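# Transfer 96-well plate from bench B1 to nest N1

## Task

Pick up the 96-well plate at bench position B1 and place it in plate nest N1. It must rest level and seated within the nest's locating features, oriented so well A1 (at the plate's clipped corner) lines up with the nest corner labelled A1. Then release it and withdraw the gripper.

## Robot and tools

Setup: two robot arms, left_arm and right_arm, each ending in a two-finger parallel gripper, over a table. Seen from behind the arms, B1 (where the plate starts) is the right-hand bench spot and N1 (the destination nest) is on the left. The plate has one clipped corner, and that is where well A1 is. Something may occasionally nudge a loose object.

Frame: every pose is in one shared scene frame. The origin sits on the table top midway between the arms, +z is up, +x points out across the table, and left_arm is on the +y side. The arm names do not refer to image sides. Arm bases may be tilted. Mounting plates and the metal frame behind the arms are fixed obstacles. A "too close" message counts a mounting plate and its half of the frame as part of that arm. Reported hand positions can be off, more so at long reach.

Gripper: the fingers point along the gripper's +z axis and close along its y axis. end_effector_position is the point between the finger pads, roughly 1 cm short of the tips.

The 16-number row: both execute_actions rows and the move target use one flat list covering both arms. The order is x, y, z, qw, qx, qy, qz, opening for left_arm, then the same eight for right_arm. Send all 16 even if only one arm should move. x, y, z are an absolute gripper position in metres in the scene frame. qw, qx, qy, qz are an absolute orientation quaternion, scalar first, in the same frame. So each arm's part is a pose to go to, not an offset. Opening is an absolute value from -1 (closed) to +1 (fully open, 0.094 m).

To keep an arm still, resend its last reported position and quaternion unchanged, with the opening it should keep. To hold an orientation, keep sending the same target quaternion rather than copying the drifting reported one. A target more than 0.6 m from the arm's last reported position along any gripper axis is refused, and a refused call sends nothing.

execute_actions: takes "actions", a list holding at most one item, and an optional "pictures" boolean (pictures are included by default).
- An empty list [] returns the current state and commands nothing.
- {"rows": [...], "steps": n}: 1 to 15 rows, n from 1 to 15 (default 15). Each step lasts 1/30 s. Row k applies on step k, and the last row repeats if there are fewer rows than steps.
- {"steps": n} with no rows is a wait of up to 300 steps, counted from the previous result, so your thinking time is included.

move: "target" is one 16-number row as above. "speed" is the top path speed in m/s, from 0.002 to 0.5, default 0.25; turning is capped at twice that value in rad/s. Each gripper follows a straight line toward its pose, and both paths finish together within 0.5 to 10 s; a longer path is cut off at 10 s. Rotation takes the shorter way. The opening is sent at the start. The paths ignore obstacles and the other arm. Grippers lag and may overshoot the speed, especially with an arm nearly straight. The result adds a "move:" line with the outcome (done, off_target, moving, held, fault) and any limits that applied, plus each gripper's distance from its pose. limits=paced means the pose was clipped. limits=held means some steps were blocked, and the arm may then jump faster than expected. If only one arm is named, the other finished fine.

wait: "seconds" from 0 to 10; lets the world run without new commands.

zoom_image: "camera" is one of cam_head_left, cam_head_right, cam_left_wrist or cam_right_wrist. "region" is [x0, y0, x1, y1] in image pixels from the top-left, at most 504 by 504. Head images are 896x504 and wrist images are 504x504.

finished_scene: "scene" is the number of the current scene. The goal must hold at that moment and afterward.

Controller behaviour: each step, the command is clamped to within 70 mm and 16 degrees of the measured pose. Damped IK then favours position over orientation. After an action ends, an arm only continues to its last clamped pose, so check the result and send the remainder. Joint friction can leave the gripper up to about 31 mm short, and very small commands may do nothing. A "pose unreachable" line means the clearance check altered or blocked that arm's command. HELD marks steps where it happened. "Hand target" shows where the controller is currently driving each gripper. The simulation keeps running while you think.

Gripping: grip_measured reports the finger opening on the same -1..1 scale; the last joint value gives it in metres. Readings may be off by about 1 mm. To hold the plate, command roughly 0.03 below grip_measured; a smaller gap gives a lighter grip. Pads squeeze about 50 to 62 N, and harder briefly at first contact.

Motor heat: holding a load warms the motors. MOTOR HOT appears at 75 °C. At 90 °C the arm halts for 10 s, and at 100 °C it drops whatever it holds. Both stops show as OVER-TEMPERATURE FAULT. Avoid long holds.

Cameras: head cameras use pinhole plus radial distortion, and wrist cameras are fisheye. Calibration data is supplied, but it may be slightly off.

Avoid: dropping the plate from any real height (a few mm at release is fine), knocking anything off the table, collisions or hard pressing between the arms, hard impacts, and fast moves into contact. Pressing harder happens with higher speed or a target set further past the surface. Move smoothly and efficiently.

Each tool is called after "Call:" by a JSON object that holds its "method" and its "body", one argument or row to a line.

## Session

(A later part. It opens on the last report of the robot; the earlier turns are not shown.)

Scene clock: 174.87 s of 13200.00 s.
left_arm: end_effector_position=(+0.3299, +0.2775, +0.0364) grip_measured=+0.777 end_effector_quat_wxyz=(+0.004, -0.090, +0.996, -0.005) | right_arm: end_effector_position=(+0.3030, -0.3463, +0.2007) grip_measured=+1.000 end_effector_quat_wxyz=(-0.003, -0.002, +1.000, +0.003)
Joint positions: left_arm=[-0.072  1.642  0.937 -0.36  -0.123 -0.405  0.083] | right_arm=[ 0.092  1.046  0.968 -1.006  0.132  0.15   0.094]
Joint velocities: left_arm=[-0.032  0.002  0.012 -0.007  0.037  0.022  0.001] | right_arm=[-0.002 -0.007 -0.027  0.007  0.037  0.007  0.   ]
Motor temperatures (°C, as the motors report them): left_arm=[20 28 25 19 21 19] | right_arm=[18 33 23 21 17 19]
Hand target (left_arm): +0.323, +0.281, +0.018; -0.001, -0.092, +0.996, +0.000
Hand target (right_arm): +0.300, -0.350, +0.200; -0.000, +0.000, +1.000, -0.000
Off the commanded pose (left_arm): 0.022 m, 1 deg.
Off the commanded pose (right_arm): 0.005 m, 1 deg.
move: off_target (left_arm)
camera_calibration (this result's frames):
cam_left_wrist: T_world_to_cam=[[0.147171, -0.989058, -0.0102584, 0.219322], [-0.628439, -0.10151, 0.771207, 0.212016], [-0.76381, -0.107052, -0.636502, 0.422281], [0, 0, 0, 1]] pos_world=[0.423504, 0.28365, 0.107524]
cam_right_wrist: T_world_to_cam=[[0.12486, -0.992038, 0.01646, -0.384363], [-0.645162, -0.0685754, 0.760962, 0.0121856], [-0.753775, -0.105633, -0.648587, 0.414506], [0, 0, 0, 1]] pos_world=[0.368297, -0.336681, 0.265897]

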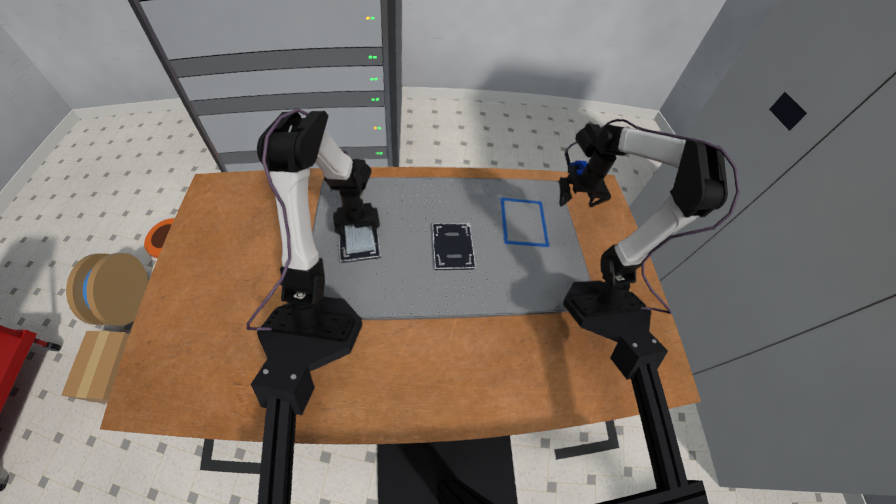

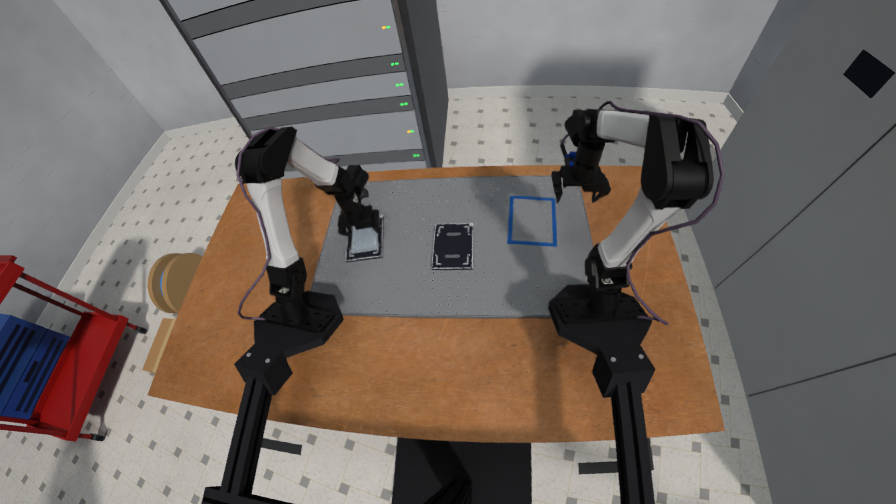

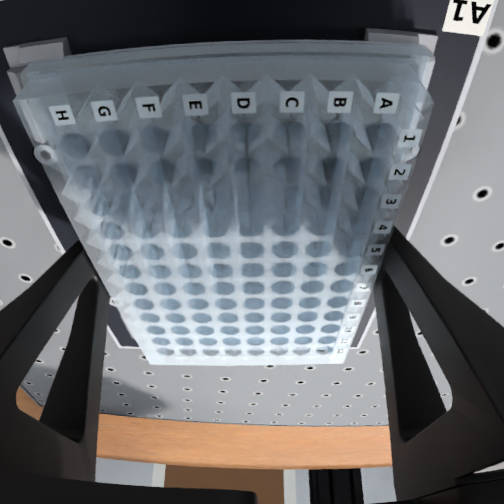

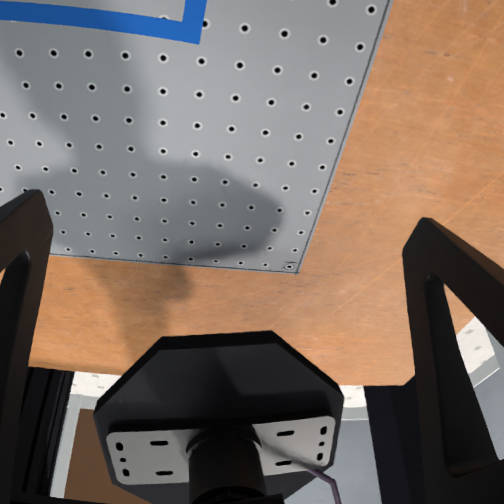

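Call:
{"method": "move", "body": {
  "target": [0.318,0.283,0.042,0,-0.092,0.996,0,0.75,0.3,-0.35,0.2,0,0,1,0,1],
  "speed": 0.008
}}

Call:
{"method": "move", "body": {
  "target": [0.32,0.281,0.016,0,-0.092,0.996,0,0.75,0.3,-0.35,0.2,0,0,1,0,1],
  "speed": 0.008
}}

Call:
{"method": "zoom_image", "body": {
  "camera": "cam_head_right",
  "region": [320, 190, 420, 270]
}}

Scene clock: 180.63 s of 13200.00 s.
left_arm: end_effector_position=(+0.3236, +0.2794, +0.0401) grip_measured=+0.777 end_effector_quat_wxyz=(+0.003, -0.090, +0.996, -0.005) | right_arm: end_effector_position=(+0.3030, -0.3463, +0.2007) grip_measured=+1.000 end_effector_quat_wxyz=(-0.003, -0.002, +1.000, +0.003)
Joint positions: left_arm=[-0.072  1.615  0.91  -0.362 -0.123 -0.405  0.083] | right_arm=[ 0.092  1.046  0.968 -1.006  0.132  0.15   0.094]
Joint velocities: left_arm=[-0.007 -0.007  0.007 -0.037 -0.007 -0.022 -0.001] | right_arm=[ 0.012 -0.017 -0.002 -0.022 -0.007  0.022  0.   ]
Motor temperatures (°C, as the motors report them): left_arm=[20 27 24 20 21 19] | right_arm=[18 33 23 21 17 19]
Hand target (left_arm): +0.318, +0.283, +0.042; +0.000, -0.092, +0.996, +0.000
Hand target (right_arm): +0.300, -0.350, +0.200; -0.000, +0.000, +1.000, -0.000
Off the commanded pose (left_arm): 0.007 m, 1 deg.
Off the commanded pose (right_arm): 0.005 m, 1 deg.
After step 90, 0.77 s passed at rest.
move: done
camera_calibration (this result's frames):
cam_left_wrist: T_world_to_cam=[[0.146854, -0.989096, -0.0110858, 0.222344], [-0.626761, -0.101716, 0.772544, 0.204898], [-0.765248, -0.106503, -0.634865, 0.420261], [0, 0, 0, 1]] pos_world=[0.417374, 0.28552, 0.110981]
cam_right_wrist: T_world_to_cam=[[0.12486, -0.992038, 0.01646, -0.384363], [-0.645162, -0.0685754, 0.760962, 0.0121856], [-0.753775, -0.105633, -0.648587, 0.414506], [0, 0, 0, 1]] pos_world=[0.368297, -0.336681, 0.265897]

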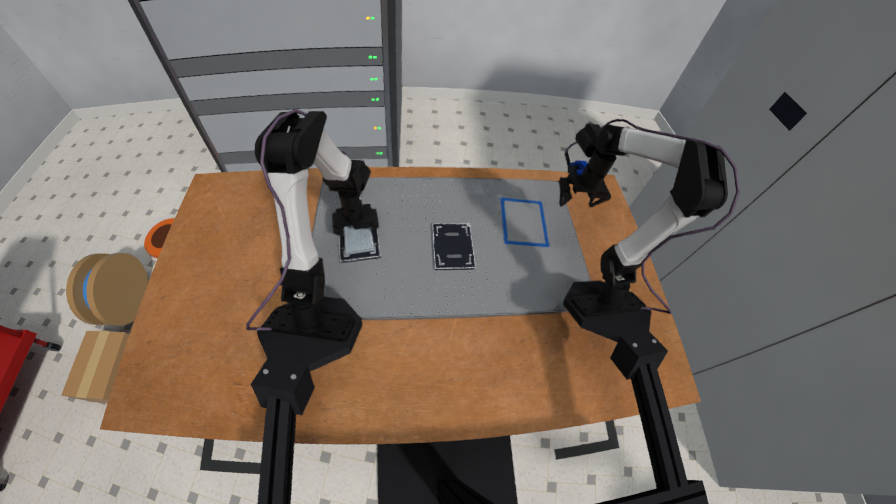

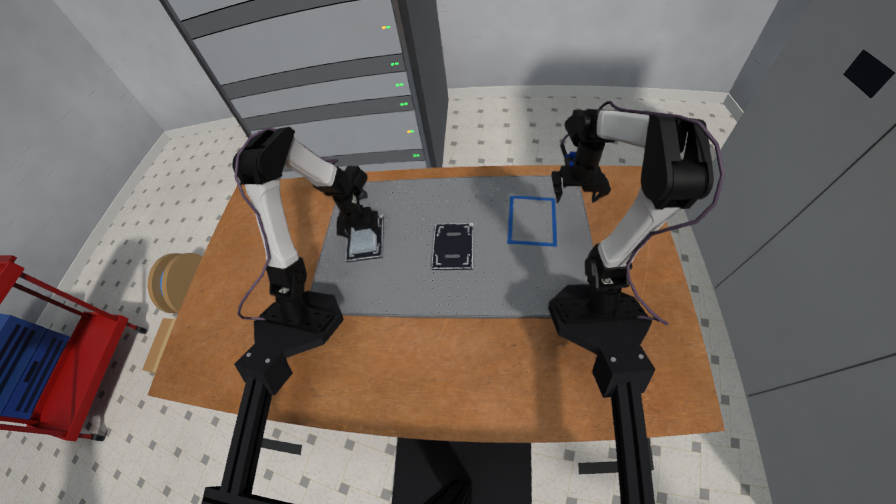

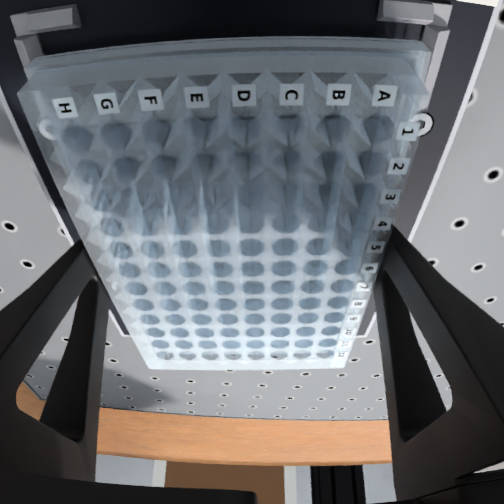

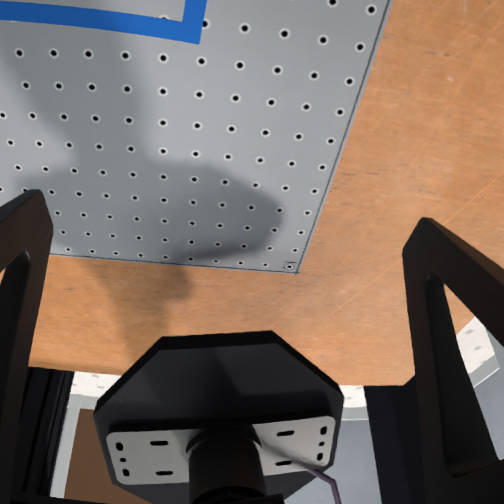

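Scene clock: 183.90 s of 13200.00 s.
left_arm: end_effector_position=(+0.3222, +0.2790, +0.0345) grip_measured=+0.777 end_effector_quat_wxyz=(-0.000, -0.089, +0.996, -0.004) | right_arm: end_effector_position=(+0.3030, -0.3463, +0.2007) grip_measured=+1.000 end_effector_quat_wxyz=(-0.003, -0.002, +1.000, +0.003)
Joint positions: left_arm=[-0.072  1.635  0.91  -0.349 -0.123 -0.405  0.083] | right_arm=[ 0.092  1.046  0.968 -1.006  0.132  0.15   0.094]
Joint velocities: left_arm=[-0.002  0.007 -0.002 -0.007 -0.007 -0.022  0.001] | right_arm=[ 0.002 -0.012 -0.007  0.007 -0.022  0.051  0.   ]
Motor temperatures (°C, as the motors report them): left_arm=[20 27 24 20 21 19] | right_arm=[18 33 23 21 17 19]
Hand target (left_arm): +0.319, +0.281, +0.017; -0.001, -0.092, +0.996, +0.000
Hand target (right_arm): +0.300, -0.350, +0.200; -0.000, +0.000, +1.000, -0.000
Off the commanded pose (left_arm): 0.019 m, 1 deg.
Off the commanded pose (right_arm): 0.005 m, 1 deg.
move: off_target (left_arm)
camera_calibration (this result's frames):
cam_left_wrist: T_world_to_cam=[[0.145893, -0.989207, -0.013564, 0.222508], [-0.621712, -0.102341, 0.776531, 0.2067], [-0.769538, -0.104858, -0.629933, 0.416275], [0, 0, 0, 1]] pos_world=[0.416386, 0.28491, 0.104735]
cam_right_wrist: T_world_to_cam=[[0.12486, -0.992038, 0.01646, -0.384363], [-0.645162, -0.0685754, 0.760962, 0.0121856], [-0.753775, -0.105633, -0.648587, 0.414506], [0, 0, 0, 1]] pos_world=[0.368297, -0.336681, 0.265897]

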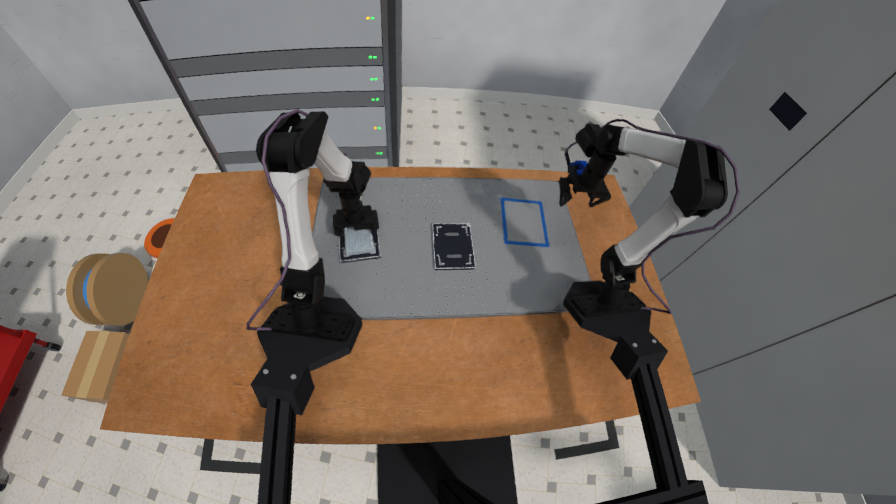

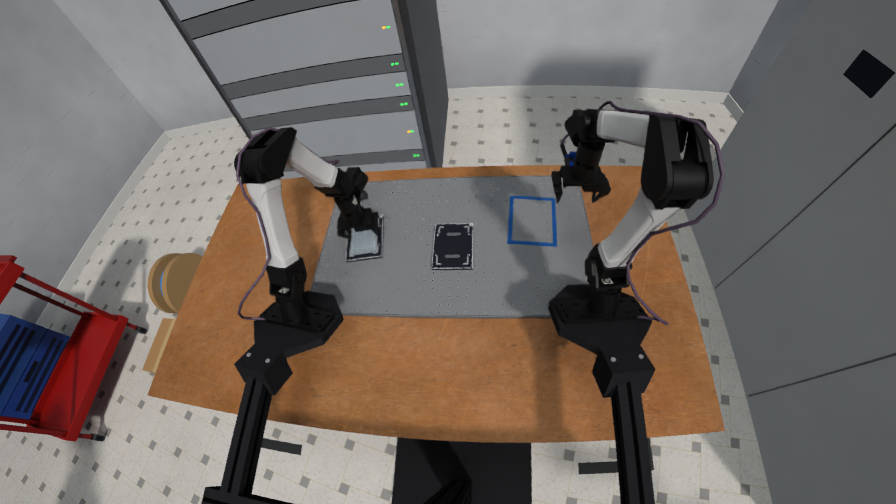

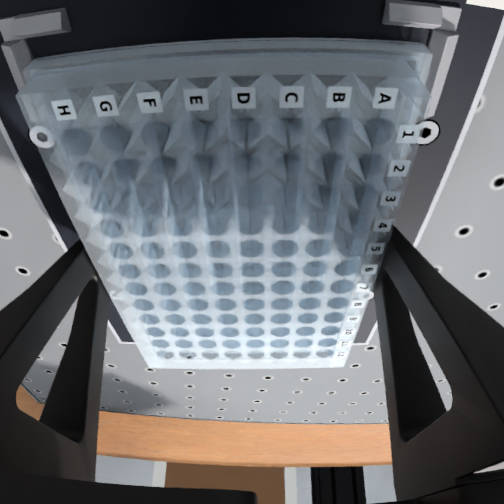

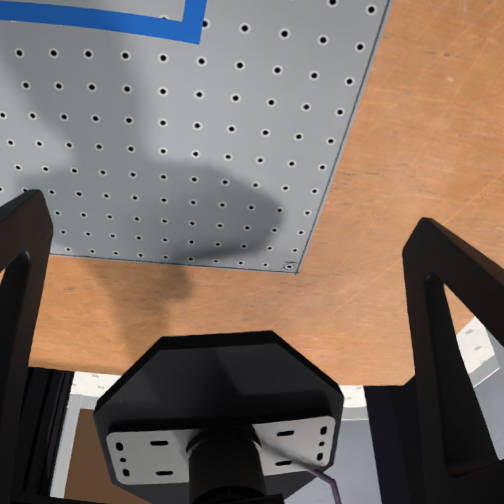

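Region (320, 190, 420, 270) of cam_head_right's 896x504 image, scaled by 5.040, with more detail than that image has; it fills the top 403 rows of this view, and the rest is white.

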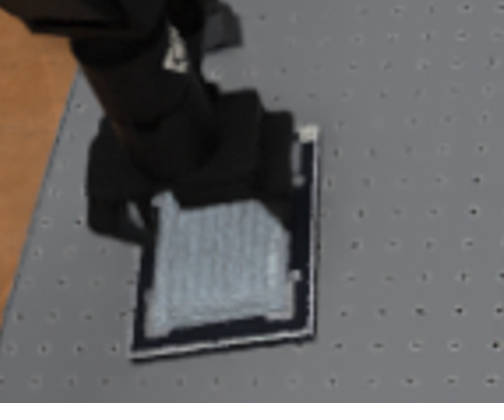

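Call:
{"method": "move", "body": {
  "target": [0.336,0.282,0.03,0,-0.092,0.996,0,0.75,0.3,-0.35,0.2,0,0,1,0,1],
  "speed": 0.005
}}

Call:
{"method": "zoom_image", "body": {
  "camera": "cam_head_right",
  "region": [320, 190, 420, 270]
}}

Scene clock: 189.67 s of 13200.00 s.
left_arm: end_effector_position=(+0.3244, +0.2790, +0.0352) grip_measured=+0.777 end_effector_quat_wxyz=(-0.012, -0.088, +0.996, -0.002) | right_arm: end_effector_position=(+0.3030, -0.3463, +0.2007) grip_measured=+1.000 end_effector_quat_wxyz=(-0.003, -0.002, +1.000, +0.003)
Joint positions: left_arm=[-0.068  1.652  0.948 -0.394 -0.118 -0.402  0.083] | right_arm=[ 0.092  1.046  0.968 -1.006  0.132  0.15   0.094]
Joint velocities: left_arm=[ 0.002  0.007  0.017 -0.095 -0.007 -0.081  0.   ] | right_arm=[ 0.002 -0.007 -0.007 -0.066 -0.051  0.066  0.   ]
Motor temperatures (°C, as the motors report them): left_arm=[20 27 24 20 21 19] | right_arm=[18 33 23 21 17 19]
Hand target (left_arm): +0.336, +0.282, +0.030; +0.000, -0.092, +0.996, -0.000
Hand target (right_arm): +0.300, -0.350, +0.200; -0.000, +0.000, +1.000, -0.000
Off the commanded pose (left_arm): 0.013 m, 1 deg.
Off the commanded pose (right_arm): 0.005 m, 1 deg.
move: off_target (left_arm)
camera_calibration (this result's frames):
cam_left_wrist: T_world_to_cam=[[0.142493, -0.98962, -0.0186629, 0.223559], [-0.603164, -0.101767, 0.791099, 0.200843], [-0.784786, -0.101469, -0.611404, 0.421862], [0, 0, 0, 1]] pos_world=[0.420357, 0.284483, 0.103214]
cam_right_wrist: T_world_to_cam=[[0.12486, -0.992038, 0.01646, -0.384363], [-0.645162, -0.0685754, 0.760962, 0.0121856], [-0.753775, -0.105633, -0.648587, 0.414506], [0, 0, 0, 1]] pos_world=[0.368297, -0.336681, 0.265897]

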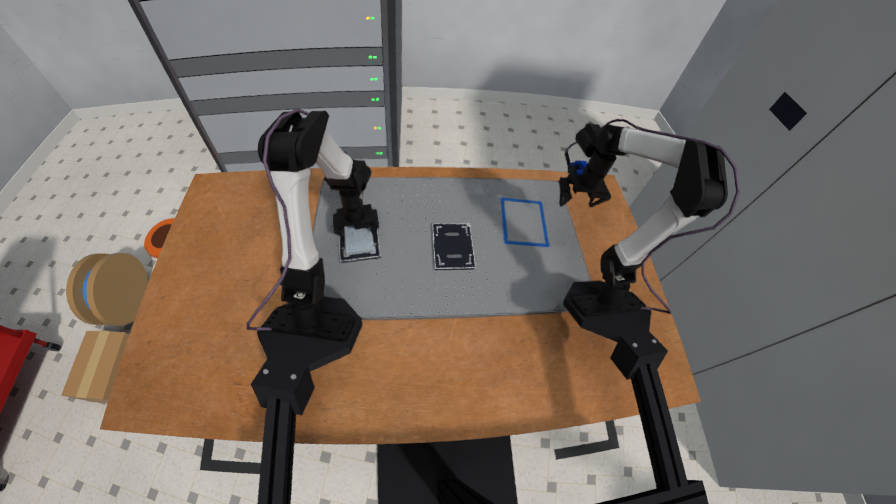

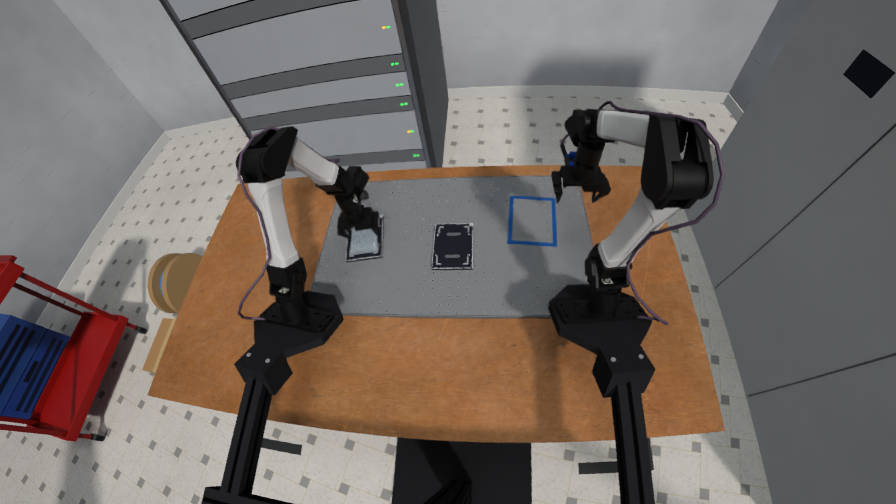

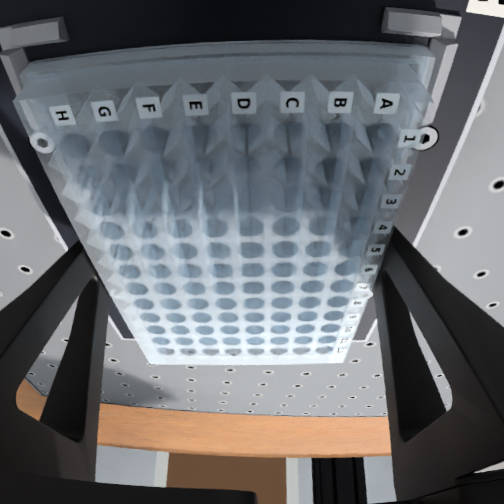

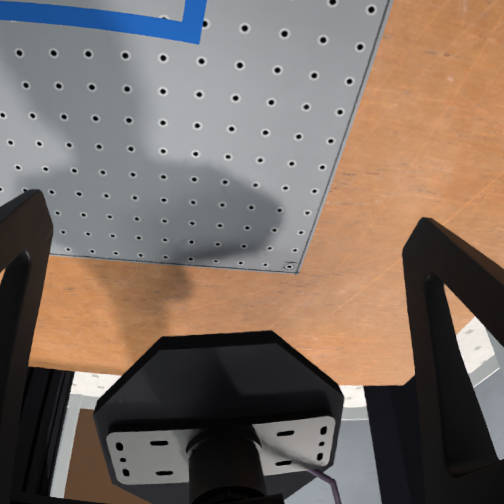

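Region (320, 190, 420, 270) of cam_head_right's 896x504 image, scaled by 5.040, with more detail than that image has; it fills the top 403 rows of this view, and the rest is white.

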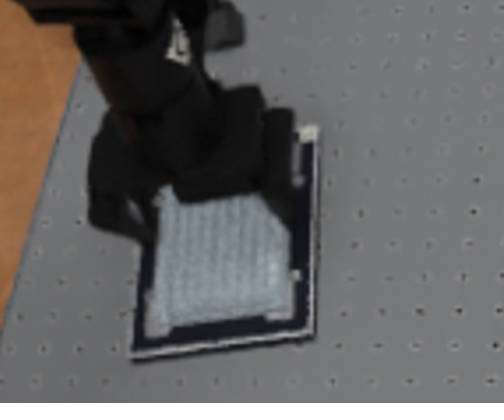

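A bit more +x with less downforce.

Call:
{"method": "move", "body": {
  "target": [0.342,0.282,0.04,0,-0.092,0.996,0,0.75,0.3,-0.35,0.2,0,0,1,0,1],
  "speed": 0.004
}}

Call:
{"method": "zoom_image", "body": {
  "camera": "cam_head_right",
  "region": [320, 190, 420, 270]
}}

Scene clock: 196.47 s of 13200.00 s.
left_arm: end_effector_position=(+0.3277, +0.2791, +0.0391) grip_measured=+0.777 end_effector_quat_wxyz=(-0.016, -0.086, +0.996, -0.000) | right_arm: end_effector_position=(+0.3030, -0.3463, +0.2007) grip_measured=+1.000 end_effector_quat_wxyz=(-0.003, -0.002, +1.000, +0.003)
Joint positions: left_arm=[-0.068  1.652  0.974 -0.43  -0.118 -0.398  0.083] | right_arm=[ 0.092  1.046  0.968 -1.006  0.132  0.15   0.094]
Joint velocities: left_arm=[-0.002 -0.002  0.002  0.007 -0.022 -0.081 -0.001] | right_arm=[-0.002  0.017 -0.002 -0.007 -0.007  0.051  0.   ]
Motor temperatures (°C, as the motors report them): left_arm=[20 27 25 19 21 19] | right_arm=[18 32 23 21 17 19]
Hand target (left_arm): +0.342, +0.282, +0.040; +0.000, -0.092, +0.996, -0.000
Hand target (right_arm): +0.300, -0.350, +0.200; -0.000, +0.000, +1.000, -0.000
Off the commanded pose (left_arm): 0.015 m, 2 deg.
Off the commanded pose (right_arm): 0.005 m, 1 deg.
move: off_target (left_arm)
camera_calibration (this result's frames):
cam_left_wrist: T_world_to_cam=[[0.138795, -0.990073, -0.0221724, 0.224728], [-0.596503, -0.101452, 0.796173, 0.197254], [-0.790519, -0.097279, -0.604662, 0.427223], [0, 0, 0, 1]] pos_world=[0.4242, 0.284069, 0.10626]
cam_right_wrist: T_world_to_cam=[[0.12486, -0.992038, 0.01646, -0.384363], [-0.645162, -0.0685754, 0.760962, 0.0121856], [-0.753775, -0.105633, -0.648587, 0.414506], [0, 0, 0, 1]] pos_world=[0.368297, -0.336681, 0.265897]

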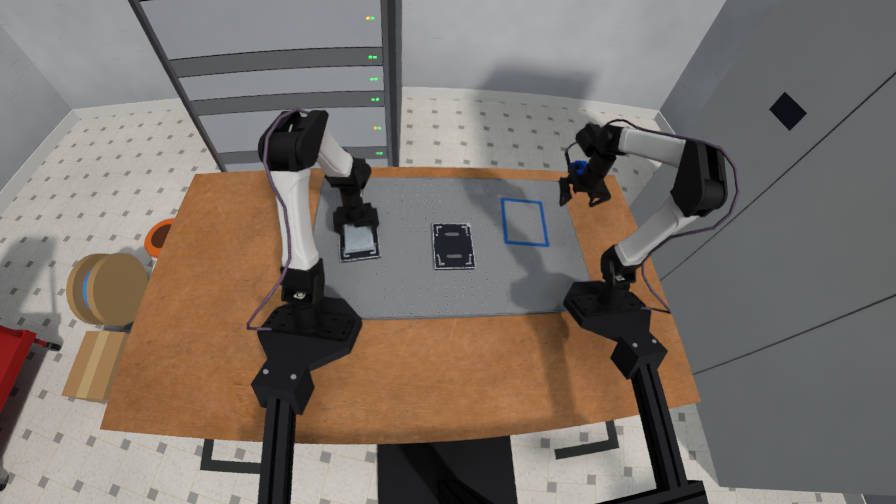

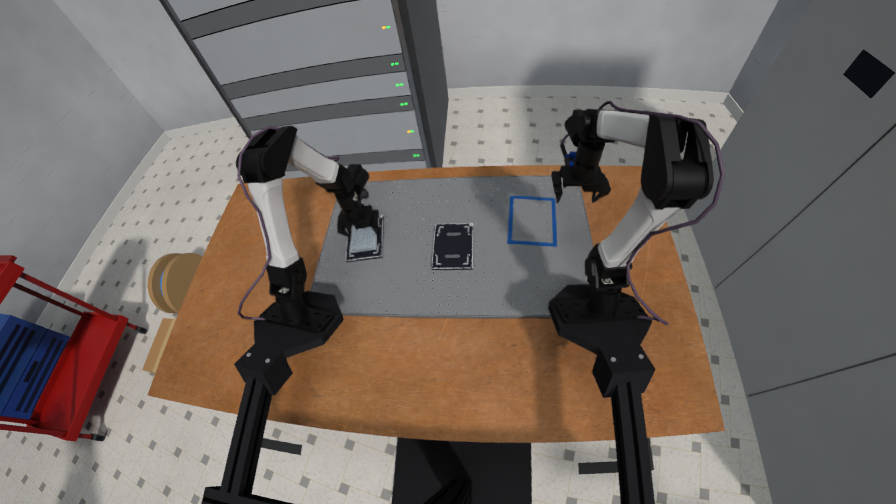

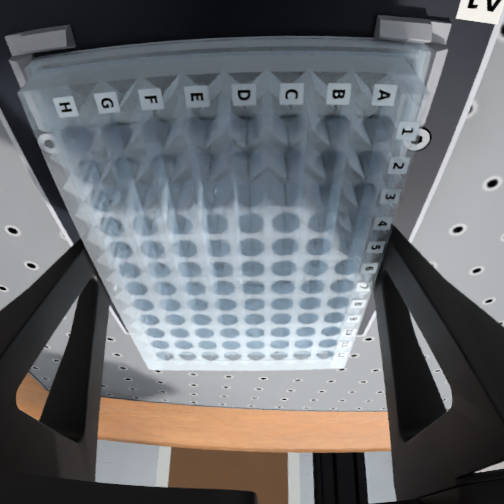

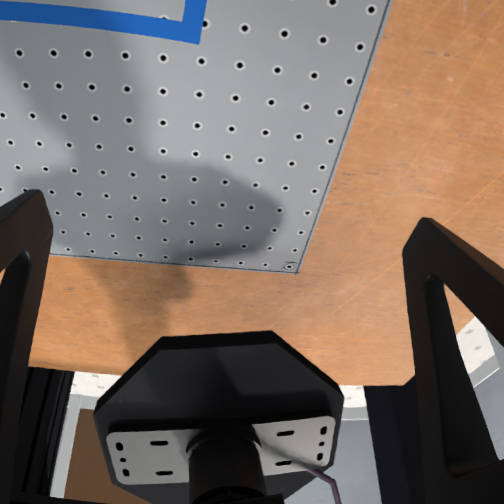

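Region (320, 190, 420, 270) of cam_head_right's 896x504 image, scaled by 5.040, with more detail than that image has; it fills the top 403 rows of this view, and the rest is white.

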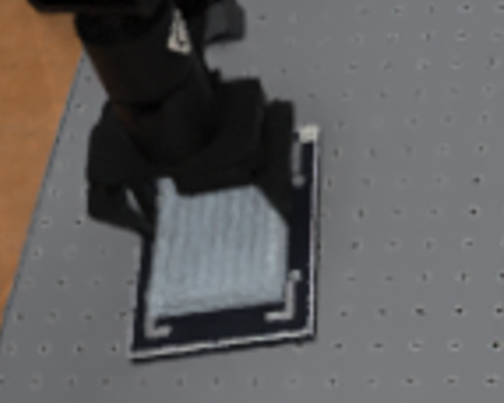

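Call:
{"method": "move", "body": {
  "target": [0.333,0.281,0.018,0,-0.092,0.996,0,0.75,0.3,-0.35,0.2,0,0,1,0,1],
  "speed": 0.006
}}

Call:
{"method": "zoom_image", "body": {
  "camera": "cam_head_right",
  "region": [320, 190, 420, 270]
}}

Scene clock: 202.13 s of 13200.00 s.
left_arm: end_effector_position=(+0.3275, +0.2796, +0.0339) grip_measured=+0.777 end_effector_quat_wxyz=(-0.017, -0.081, +0.997, +0.002) | right_arm: end_effector_position=(+0.3030, -0.3463, +0.2007) grip_measured=+1.000 end_effector_quat_wxyz=(-0.003, -0.002, +1.000, +0.003)
Joint positions: left_arm=[-0.066  1.669  0.974 -0.414 -0.12  -0.387  0.083] | right_arm=[ 0.092  1.046  0.968 -1.006  0.132  0.15   0.094]
Joint velocities: left_arm=[ 0.012 -0.007 -0.002 -0.007 -0.022 -0.037  0.   ] | right_arm=[-0.017 -0.017  0.007 -0.007 -0.022 -0.037  0.   ]
Motor temperatures (°C, as the motors report them): left_arm=[20 27 25 20 21 19] | right_arm=[18 32 23 21 17 19]
Hand target (left_arm): +0.332, +0.281, +0.019; -0.001, -0.092, +0.996, +0.000
Hand target (right_arm): +0.300, -0.350, +0.200; -0.000, +0.000, +1.000, -0.000
Off the commanded pose (left_arm): 0.017 m, 2 deg.
Off the commanded pose (right_arm): 0.005 m, 1 deg.
move: off_target (left_arm)
camera_calibration (this result's frames):
cam_left_wrist: T_world_to_cam=[[0.128333, -0.9914, -0.0256339, 0.229067], [-0.596198, -0.0977797, 0.796861, 0.200164], [-0.792514, -0.086981, -0.603619, 0.421725], [0, 0, 0, 1]] pos_world=[0.424163, 0.283351, 0.10093]
cam_right_wrist: T_world_to_cam=[[0.12486, -0.992038, 0.01646, -0.384363], [-0.645162, -0.0685754, 0.760962, 0.0121856], [-0.753775, -0.105633, -0.648587, 0.414506], [0, 0, 0, 1]] pos_world=[0.368297, -0.336681, 0.265897]

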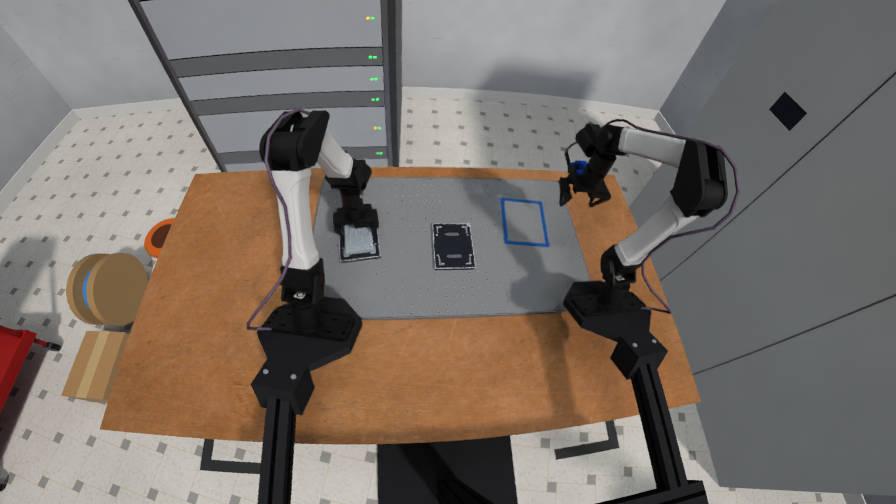

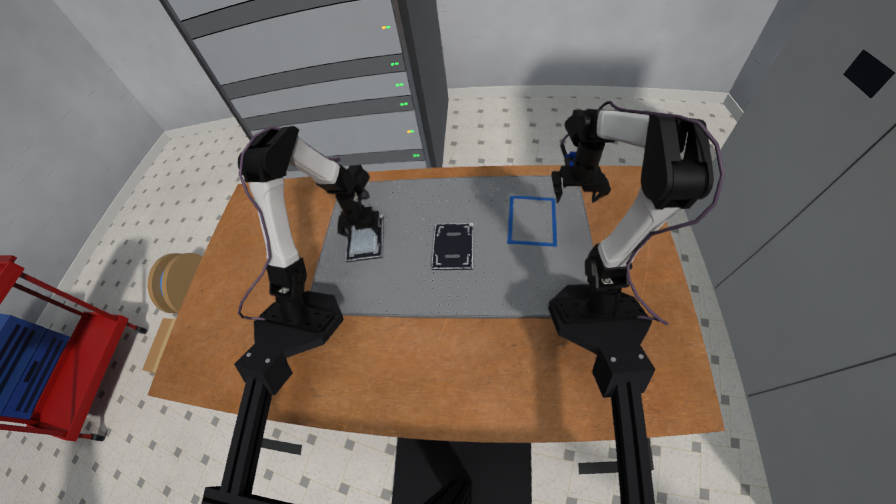

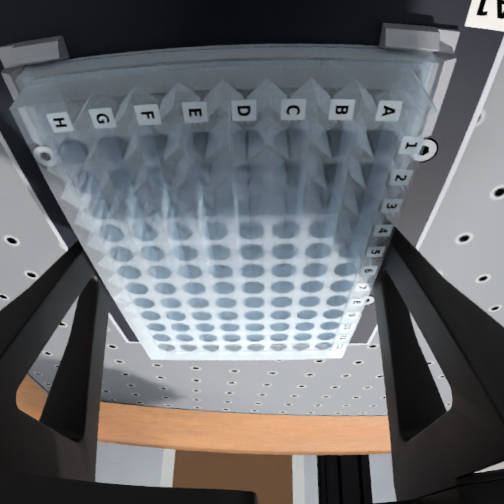

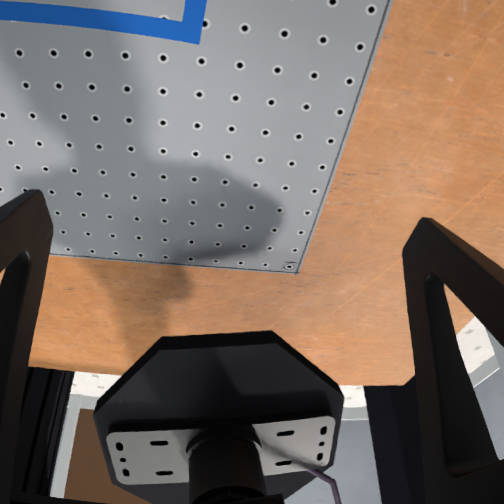

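Region (320, 190, 420, 270) of cam_head_right's 896x504 image, scaled by 5.040, with more detail than that image has; it fills the top 403 rows of this view, and the rest is white.

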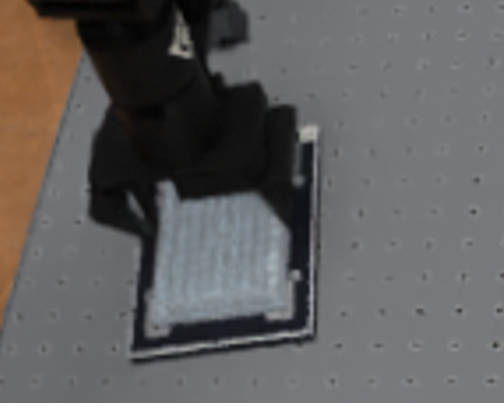

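Call:
{"method": "move", "body": {
  "target": [0.328,0.28,0.03,-0.01,-0.081,0.997,0,1,0.3,-0.35,0.2,0,0,1,0,1],
  "speed": 0.006
}}

Call:
{"method": "move", "body": {
  "target": [0.335,0.28,0.13,0,-0.081,0.997,0,1,0.3,-0.35,0.2,0,0,1,0,1],
  "speed": 0.06
}}

Call:
{"method": "zoom_image", "body": {
  "camera": "cam_head_right",
  "region": [320, 190, 420, 270]
}}

Scene clock: 207.33 s of 13200.00 s.
left_arm: end_effector_position=(+0.3273, +0.2797, +0.0344) grip_measured=+1.000 end_effector_quat_wxyz=(-0.017, -0.081, +0.997, +0.002) | right_arm: end_effector_position=(+0.3030, -0.3463, +0.2007) grip_measured=+1.000 end_effector_quat_wxyz=(-0.003, -0.002, +1.000, +0.003)
Joint positions: left_arm=[-0.066  1.668  0.974 -0.417 -0.12  -0.386  0.094] | right_arm=[ 0.092  1.046  0.968 -1.006  0.132  0.15   0.094]
Joint velocities: left_arm=[-0.002  0.017 -0.012 -0.022 -0.022 -0.007  0.   ] | right_arm=[ 0.012 -0.002  0.002 -0.037 -0.022  0.037  0.   ]
Motor temperatures (°C, as the motors report them): left_arm=[20 27 25 20 21 19] | right_arm=[18 33 23 21 17 19]
Hand target (left_arm): +0.328, +0.280, +0.030; -0.010, -0.081, +0.997, +0.000
Hand target (right_arm): +0.300, -0.350, +0.200; -0.000, +0.000, +1.000, -0.000
Off the commanded pose (left_arm): 0.004 m, 1 deg.
Off the commanded pose (right_arm): 0.005 m, 1 deg.
After step 90, 0.80 s passed at rest.
move: done
camera_calibration (this result's frames):
cam_left_wrist: T_world_to_cam=[[0.127463, -0.991506, -0.0258663, 0.229527], [-0.595693, -0.0973786, 0.797288, 0.199408], [-0.793034, -0.0862161, -0.603045, 0.421792], [0, 0, 0, 1]] pos_world=[0.424025, 0.283361, 0.101311]
cam_right_wrist: T_world_to_cam=[[0.12486, -0.992038, 0.01646, -0.384363], [-0.645162, -0.0685754, 0.760962, 0.0121856], [-0.753775, -0.105633, -0.648587, 0.414506], [0, 0, 0, 1]] pos_world=[0.368297, -0.336681, 0.265897]

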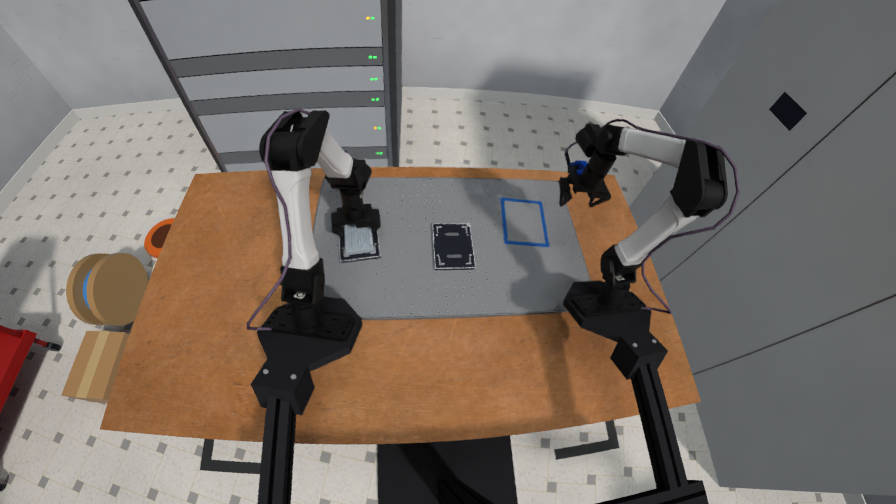

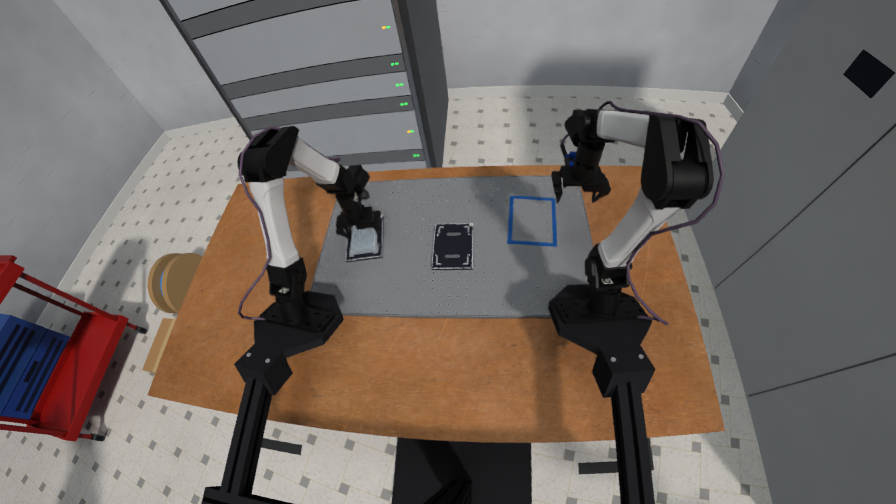

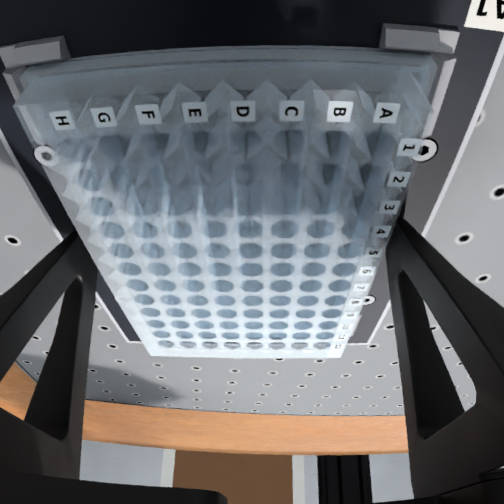

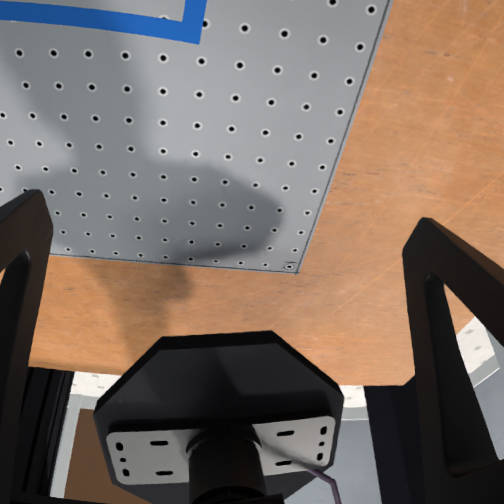

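Scene clock: 209.40 s of 13200.00 s.
left_arm: end_effector_position=(+0.3319, +0.2821, +0.1232) grip_measured=+1.000 end_effector_quat_wxyz=(-0.006, -0.080, +0.997, -0.000) | right_arm: end_effector_position=(+0.3030, -0.3463, +0.2007) grip_measured=+1.000 end_effector_quat_wxyz=(-0.003, -0.002, +1.000, +0.003)
Joint positions: left_arm=[-0.098  1.414  1.05  -0.727 -0.138 -0.411  0.094] | right_arm=[ 0.092  1.046  0.968 -1.006  0.132  0.15   0.094]
Joint velocities: left_arm=[-0.007  0.002 -0.002 -0.037 -0.037 -0.081  0.   ] | right_arm=[ 0.022  0.017  0.012 -0.081  0.022 -0.037  0.   ]
Motor temperatures (°C, as the motors report them): left_arm=[20 27 25 20 21 19] | right_arm=[18 32 23 21 17 19]
Hand target (left_arm): +0.335, +0.280, +0.131; -0.000, -0.081, +0.997, -0.000
Hand target (right_arm): +0.300, -0.350, +0.200; -0.000, +0.000, +1.000, -0.000
Off the commanded pose (left_arm): 0.008 m, 1 deg.
Off the commanded pose (right_arm): 0.005 m, 1 deg.
move: done
camera_calibration (this result's frames):
cam_left_wrist: T_world_to_cam=[[0.12735, -0.991636, -0.0209744, 0.233098], [-0.613743, -0.0953963, 0.783722, 0.138669], [-0.779167, -0.0869343, -0.620758, 0.477017], [0, 0, 0, 1]] pos_world=[0.427098, 0.285846, 0.192324]
cam_right_wrist: T_world_to_cam=[[0.12486, -0.992038, 0.01646, -0.384363], [-0.645162, -0.0685754, 0.760962, 0.0121856], [-0.753775, -0.105633, -0.648587, 0.414506], [0, 0, 0, 1]] pos_world=[0.368297, -0.336681, 0.265897]

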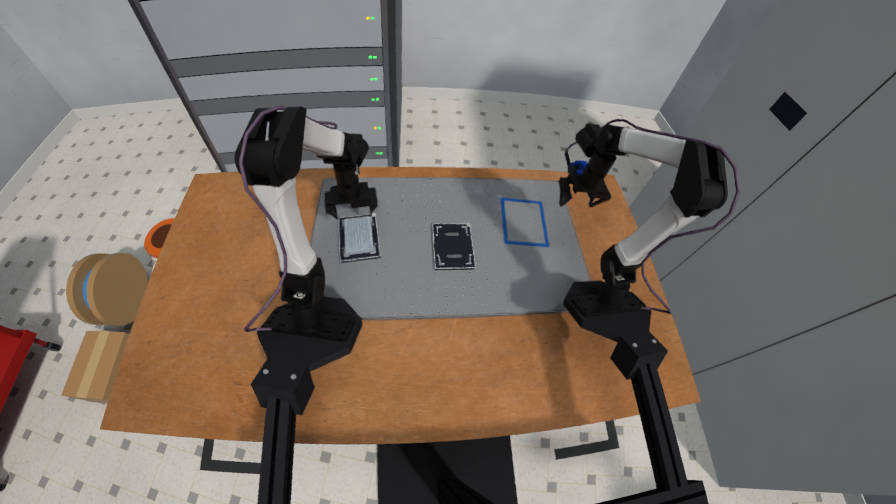

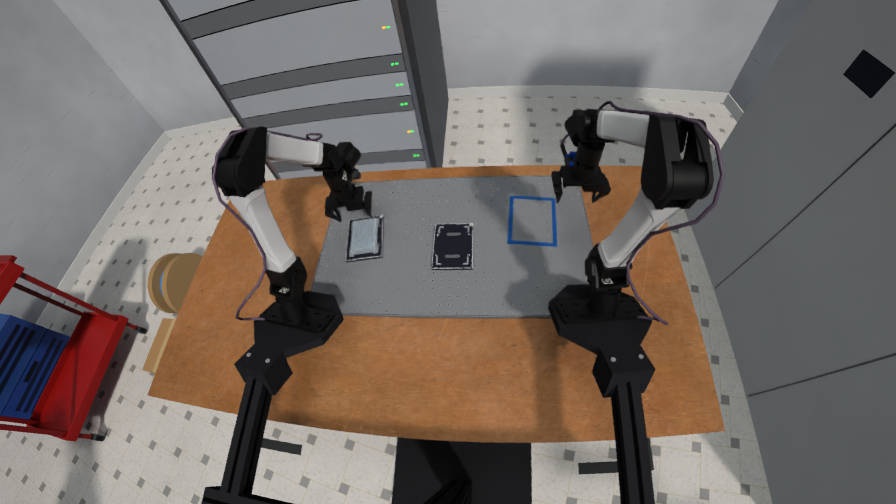

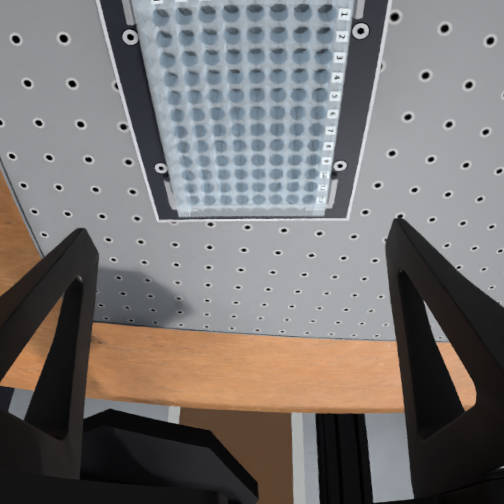

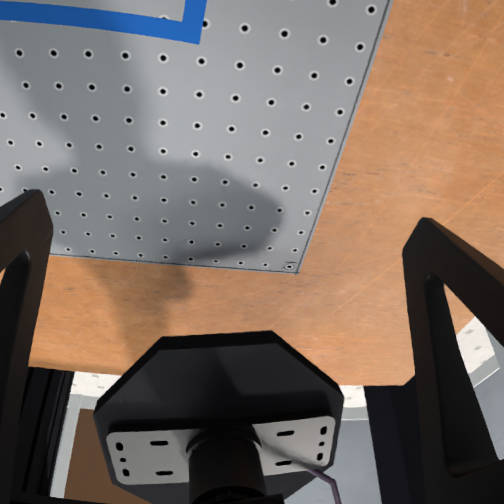

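Region (320, 190, 420, 270) of cam_head_right's 896x504 image, scaled by 5.040, with more detail than that image has; it fills the top 403 rows of this view, and the rest is white.

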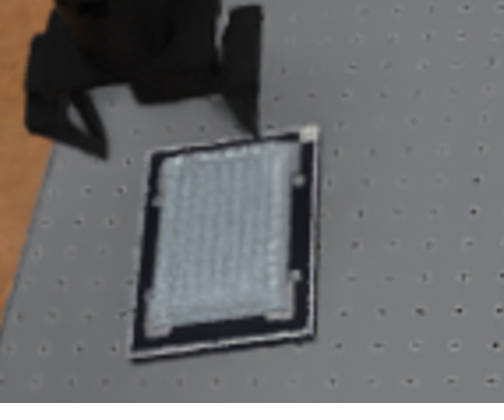

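Call:
{"method": "zoom_image", "body": {
  "camera": "cam_left_wrist",
  "region": [120, 100, 400, 240]
}}

Call:
{"method": "zoom_image", "body": {
  "camera": "cam_head_left",
  "region": [320, 200, 400, 270]
}}

Region (120, 100, 400, 240) of cam_left_wrist's 504x504 image, scaled by 1.800, with more detail than that image has.

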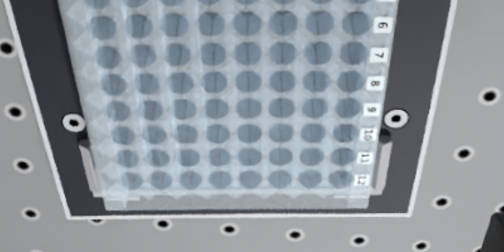

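Region (320, 200, 400, 270) of cam_head_left's 896x504 image, scaled by 6.300, with more detail than that image has; it fills the top 441 rows of this view, and the rest is white.

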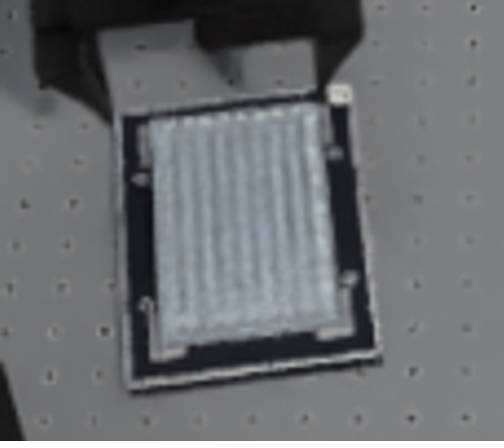

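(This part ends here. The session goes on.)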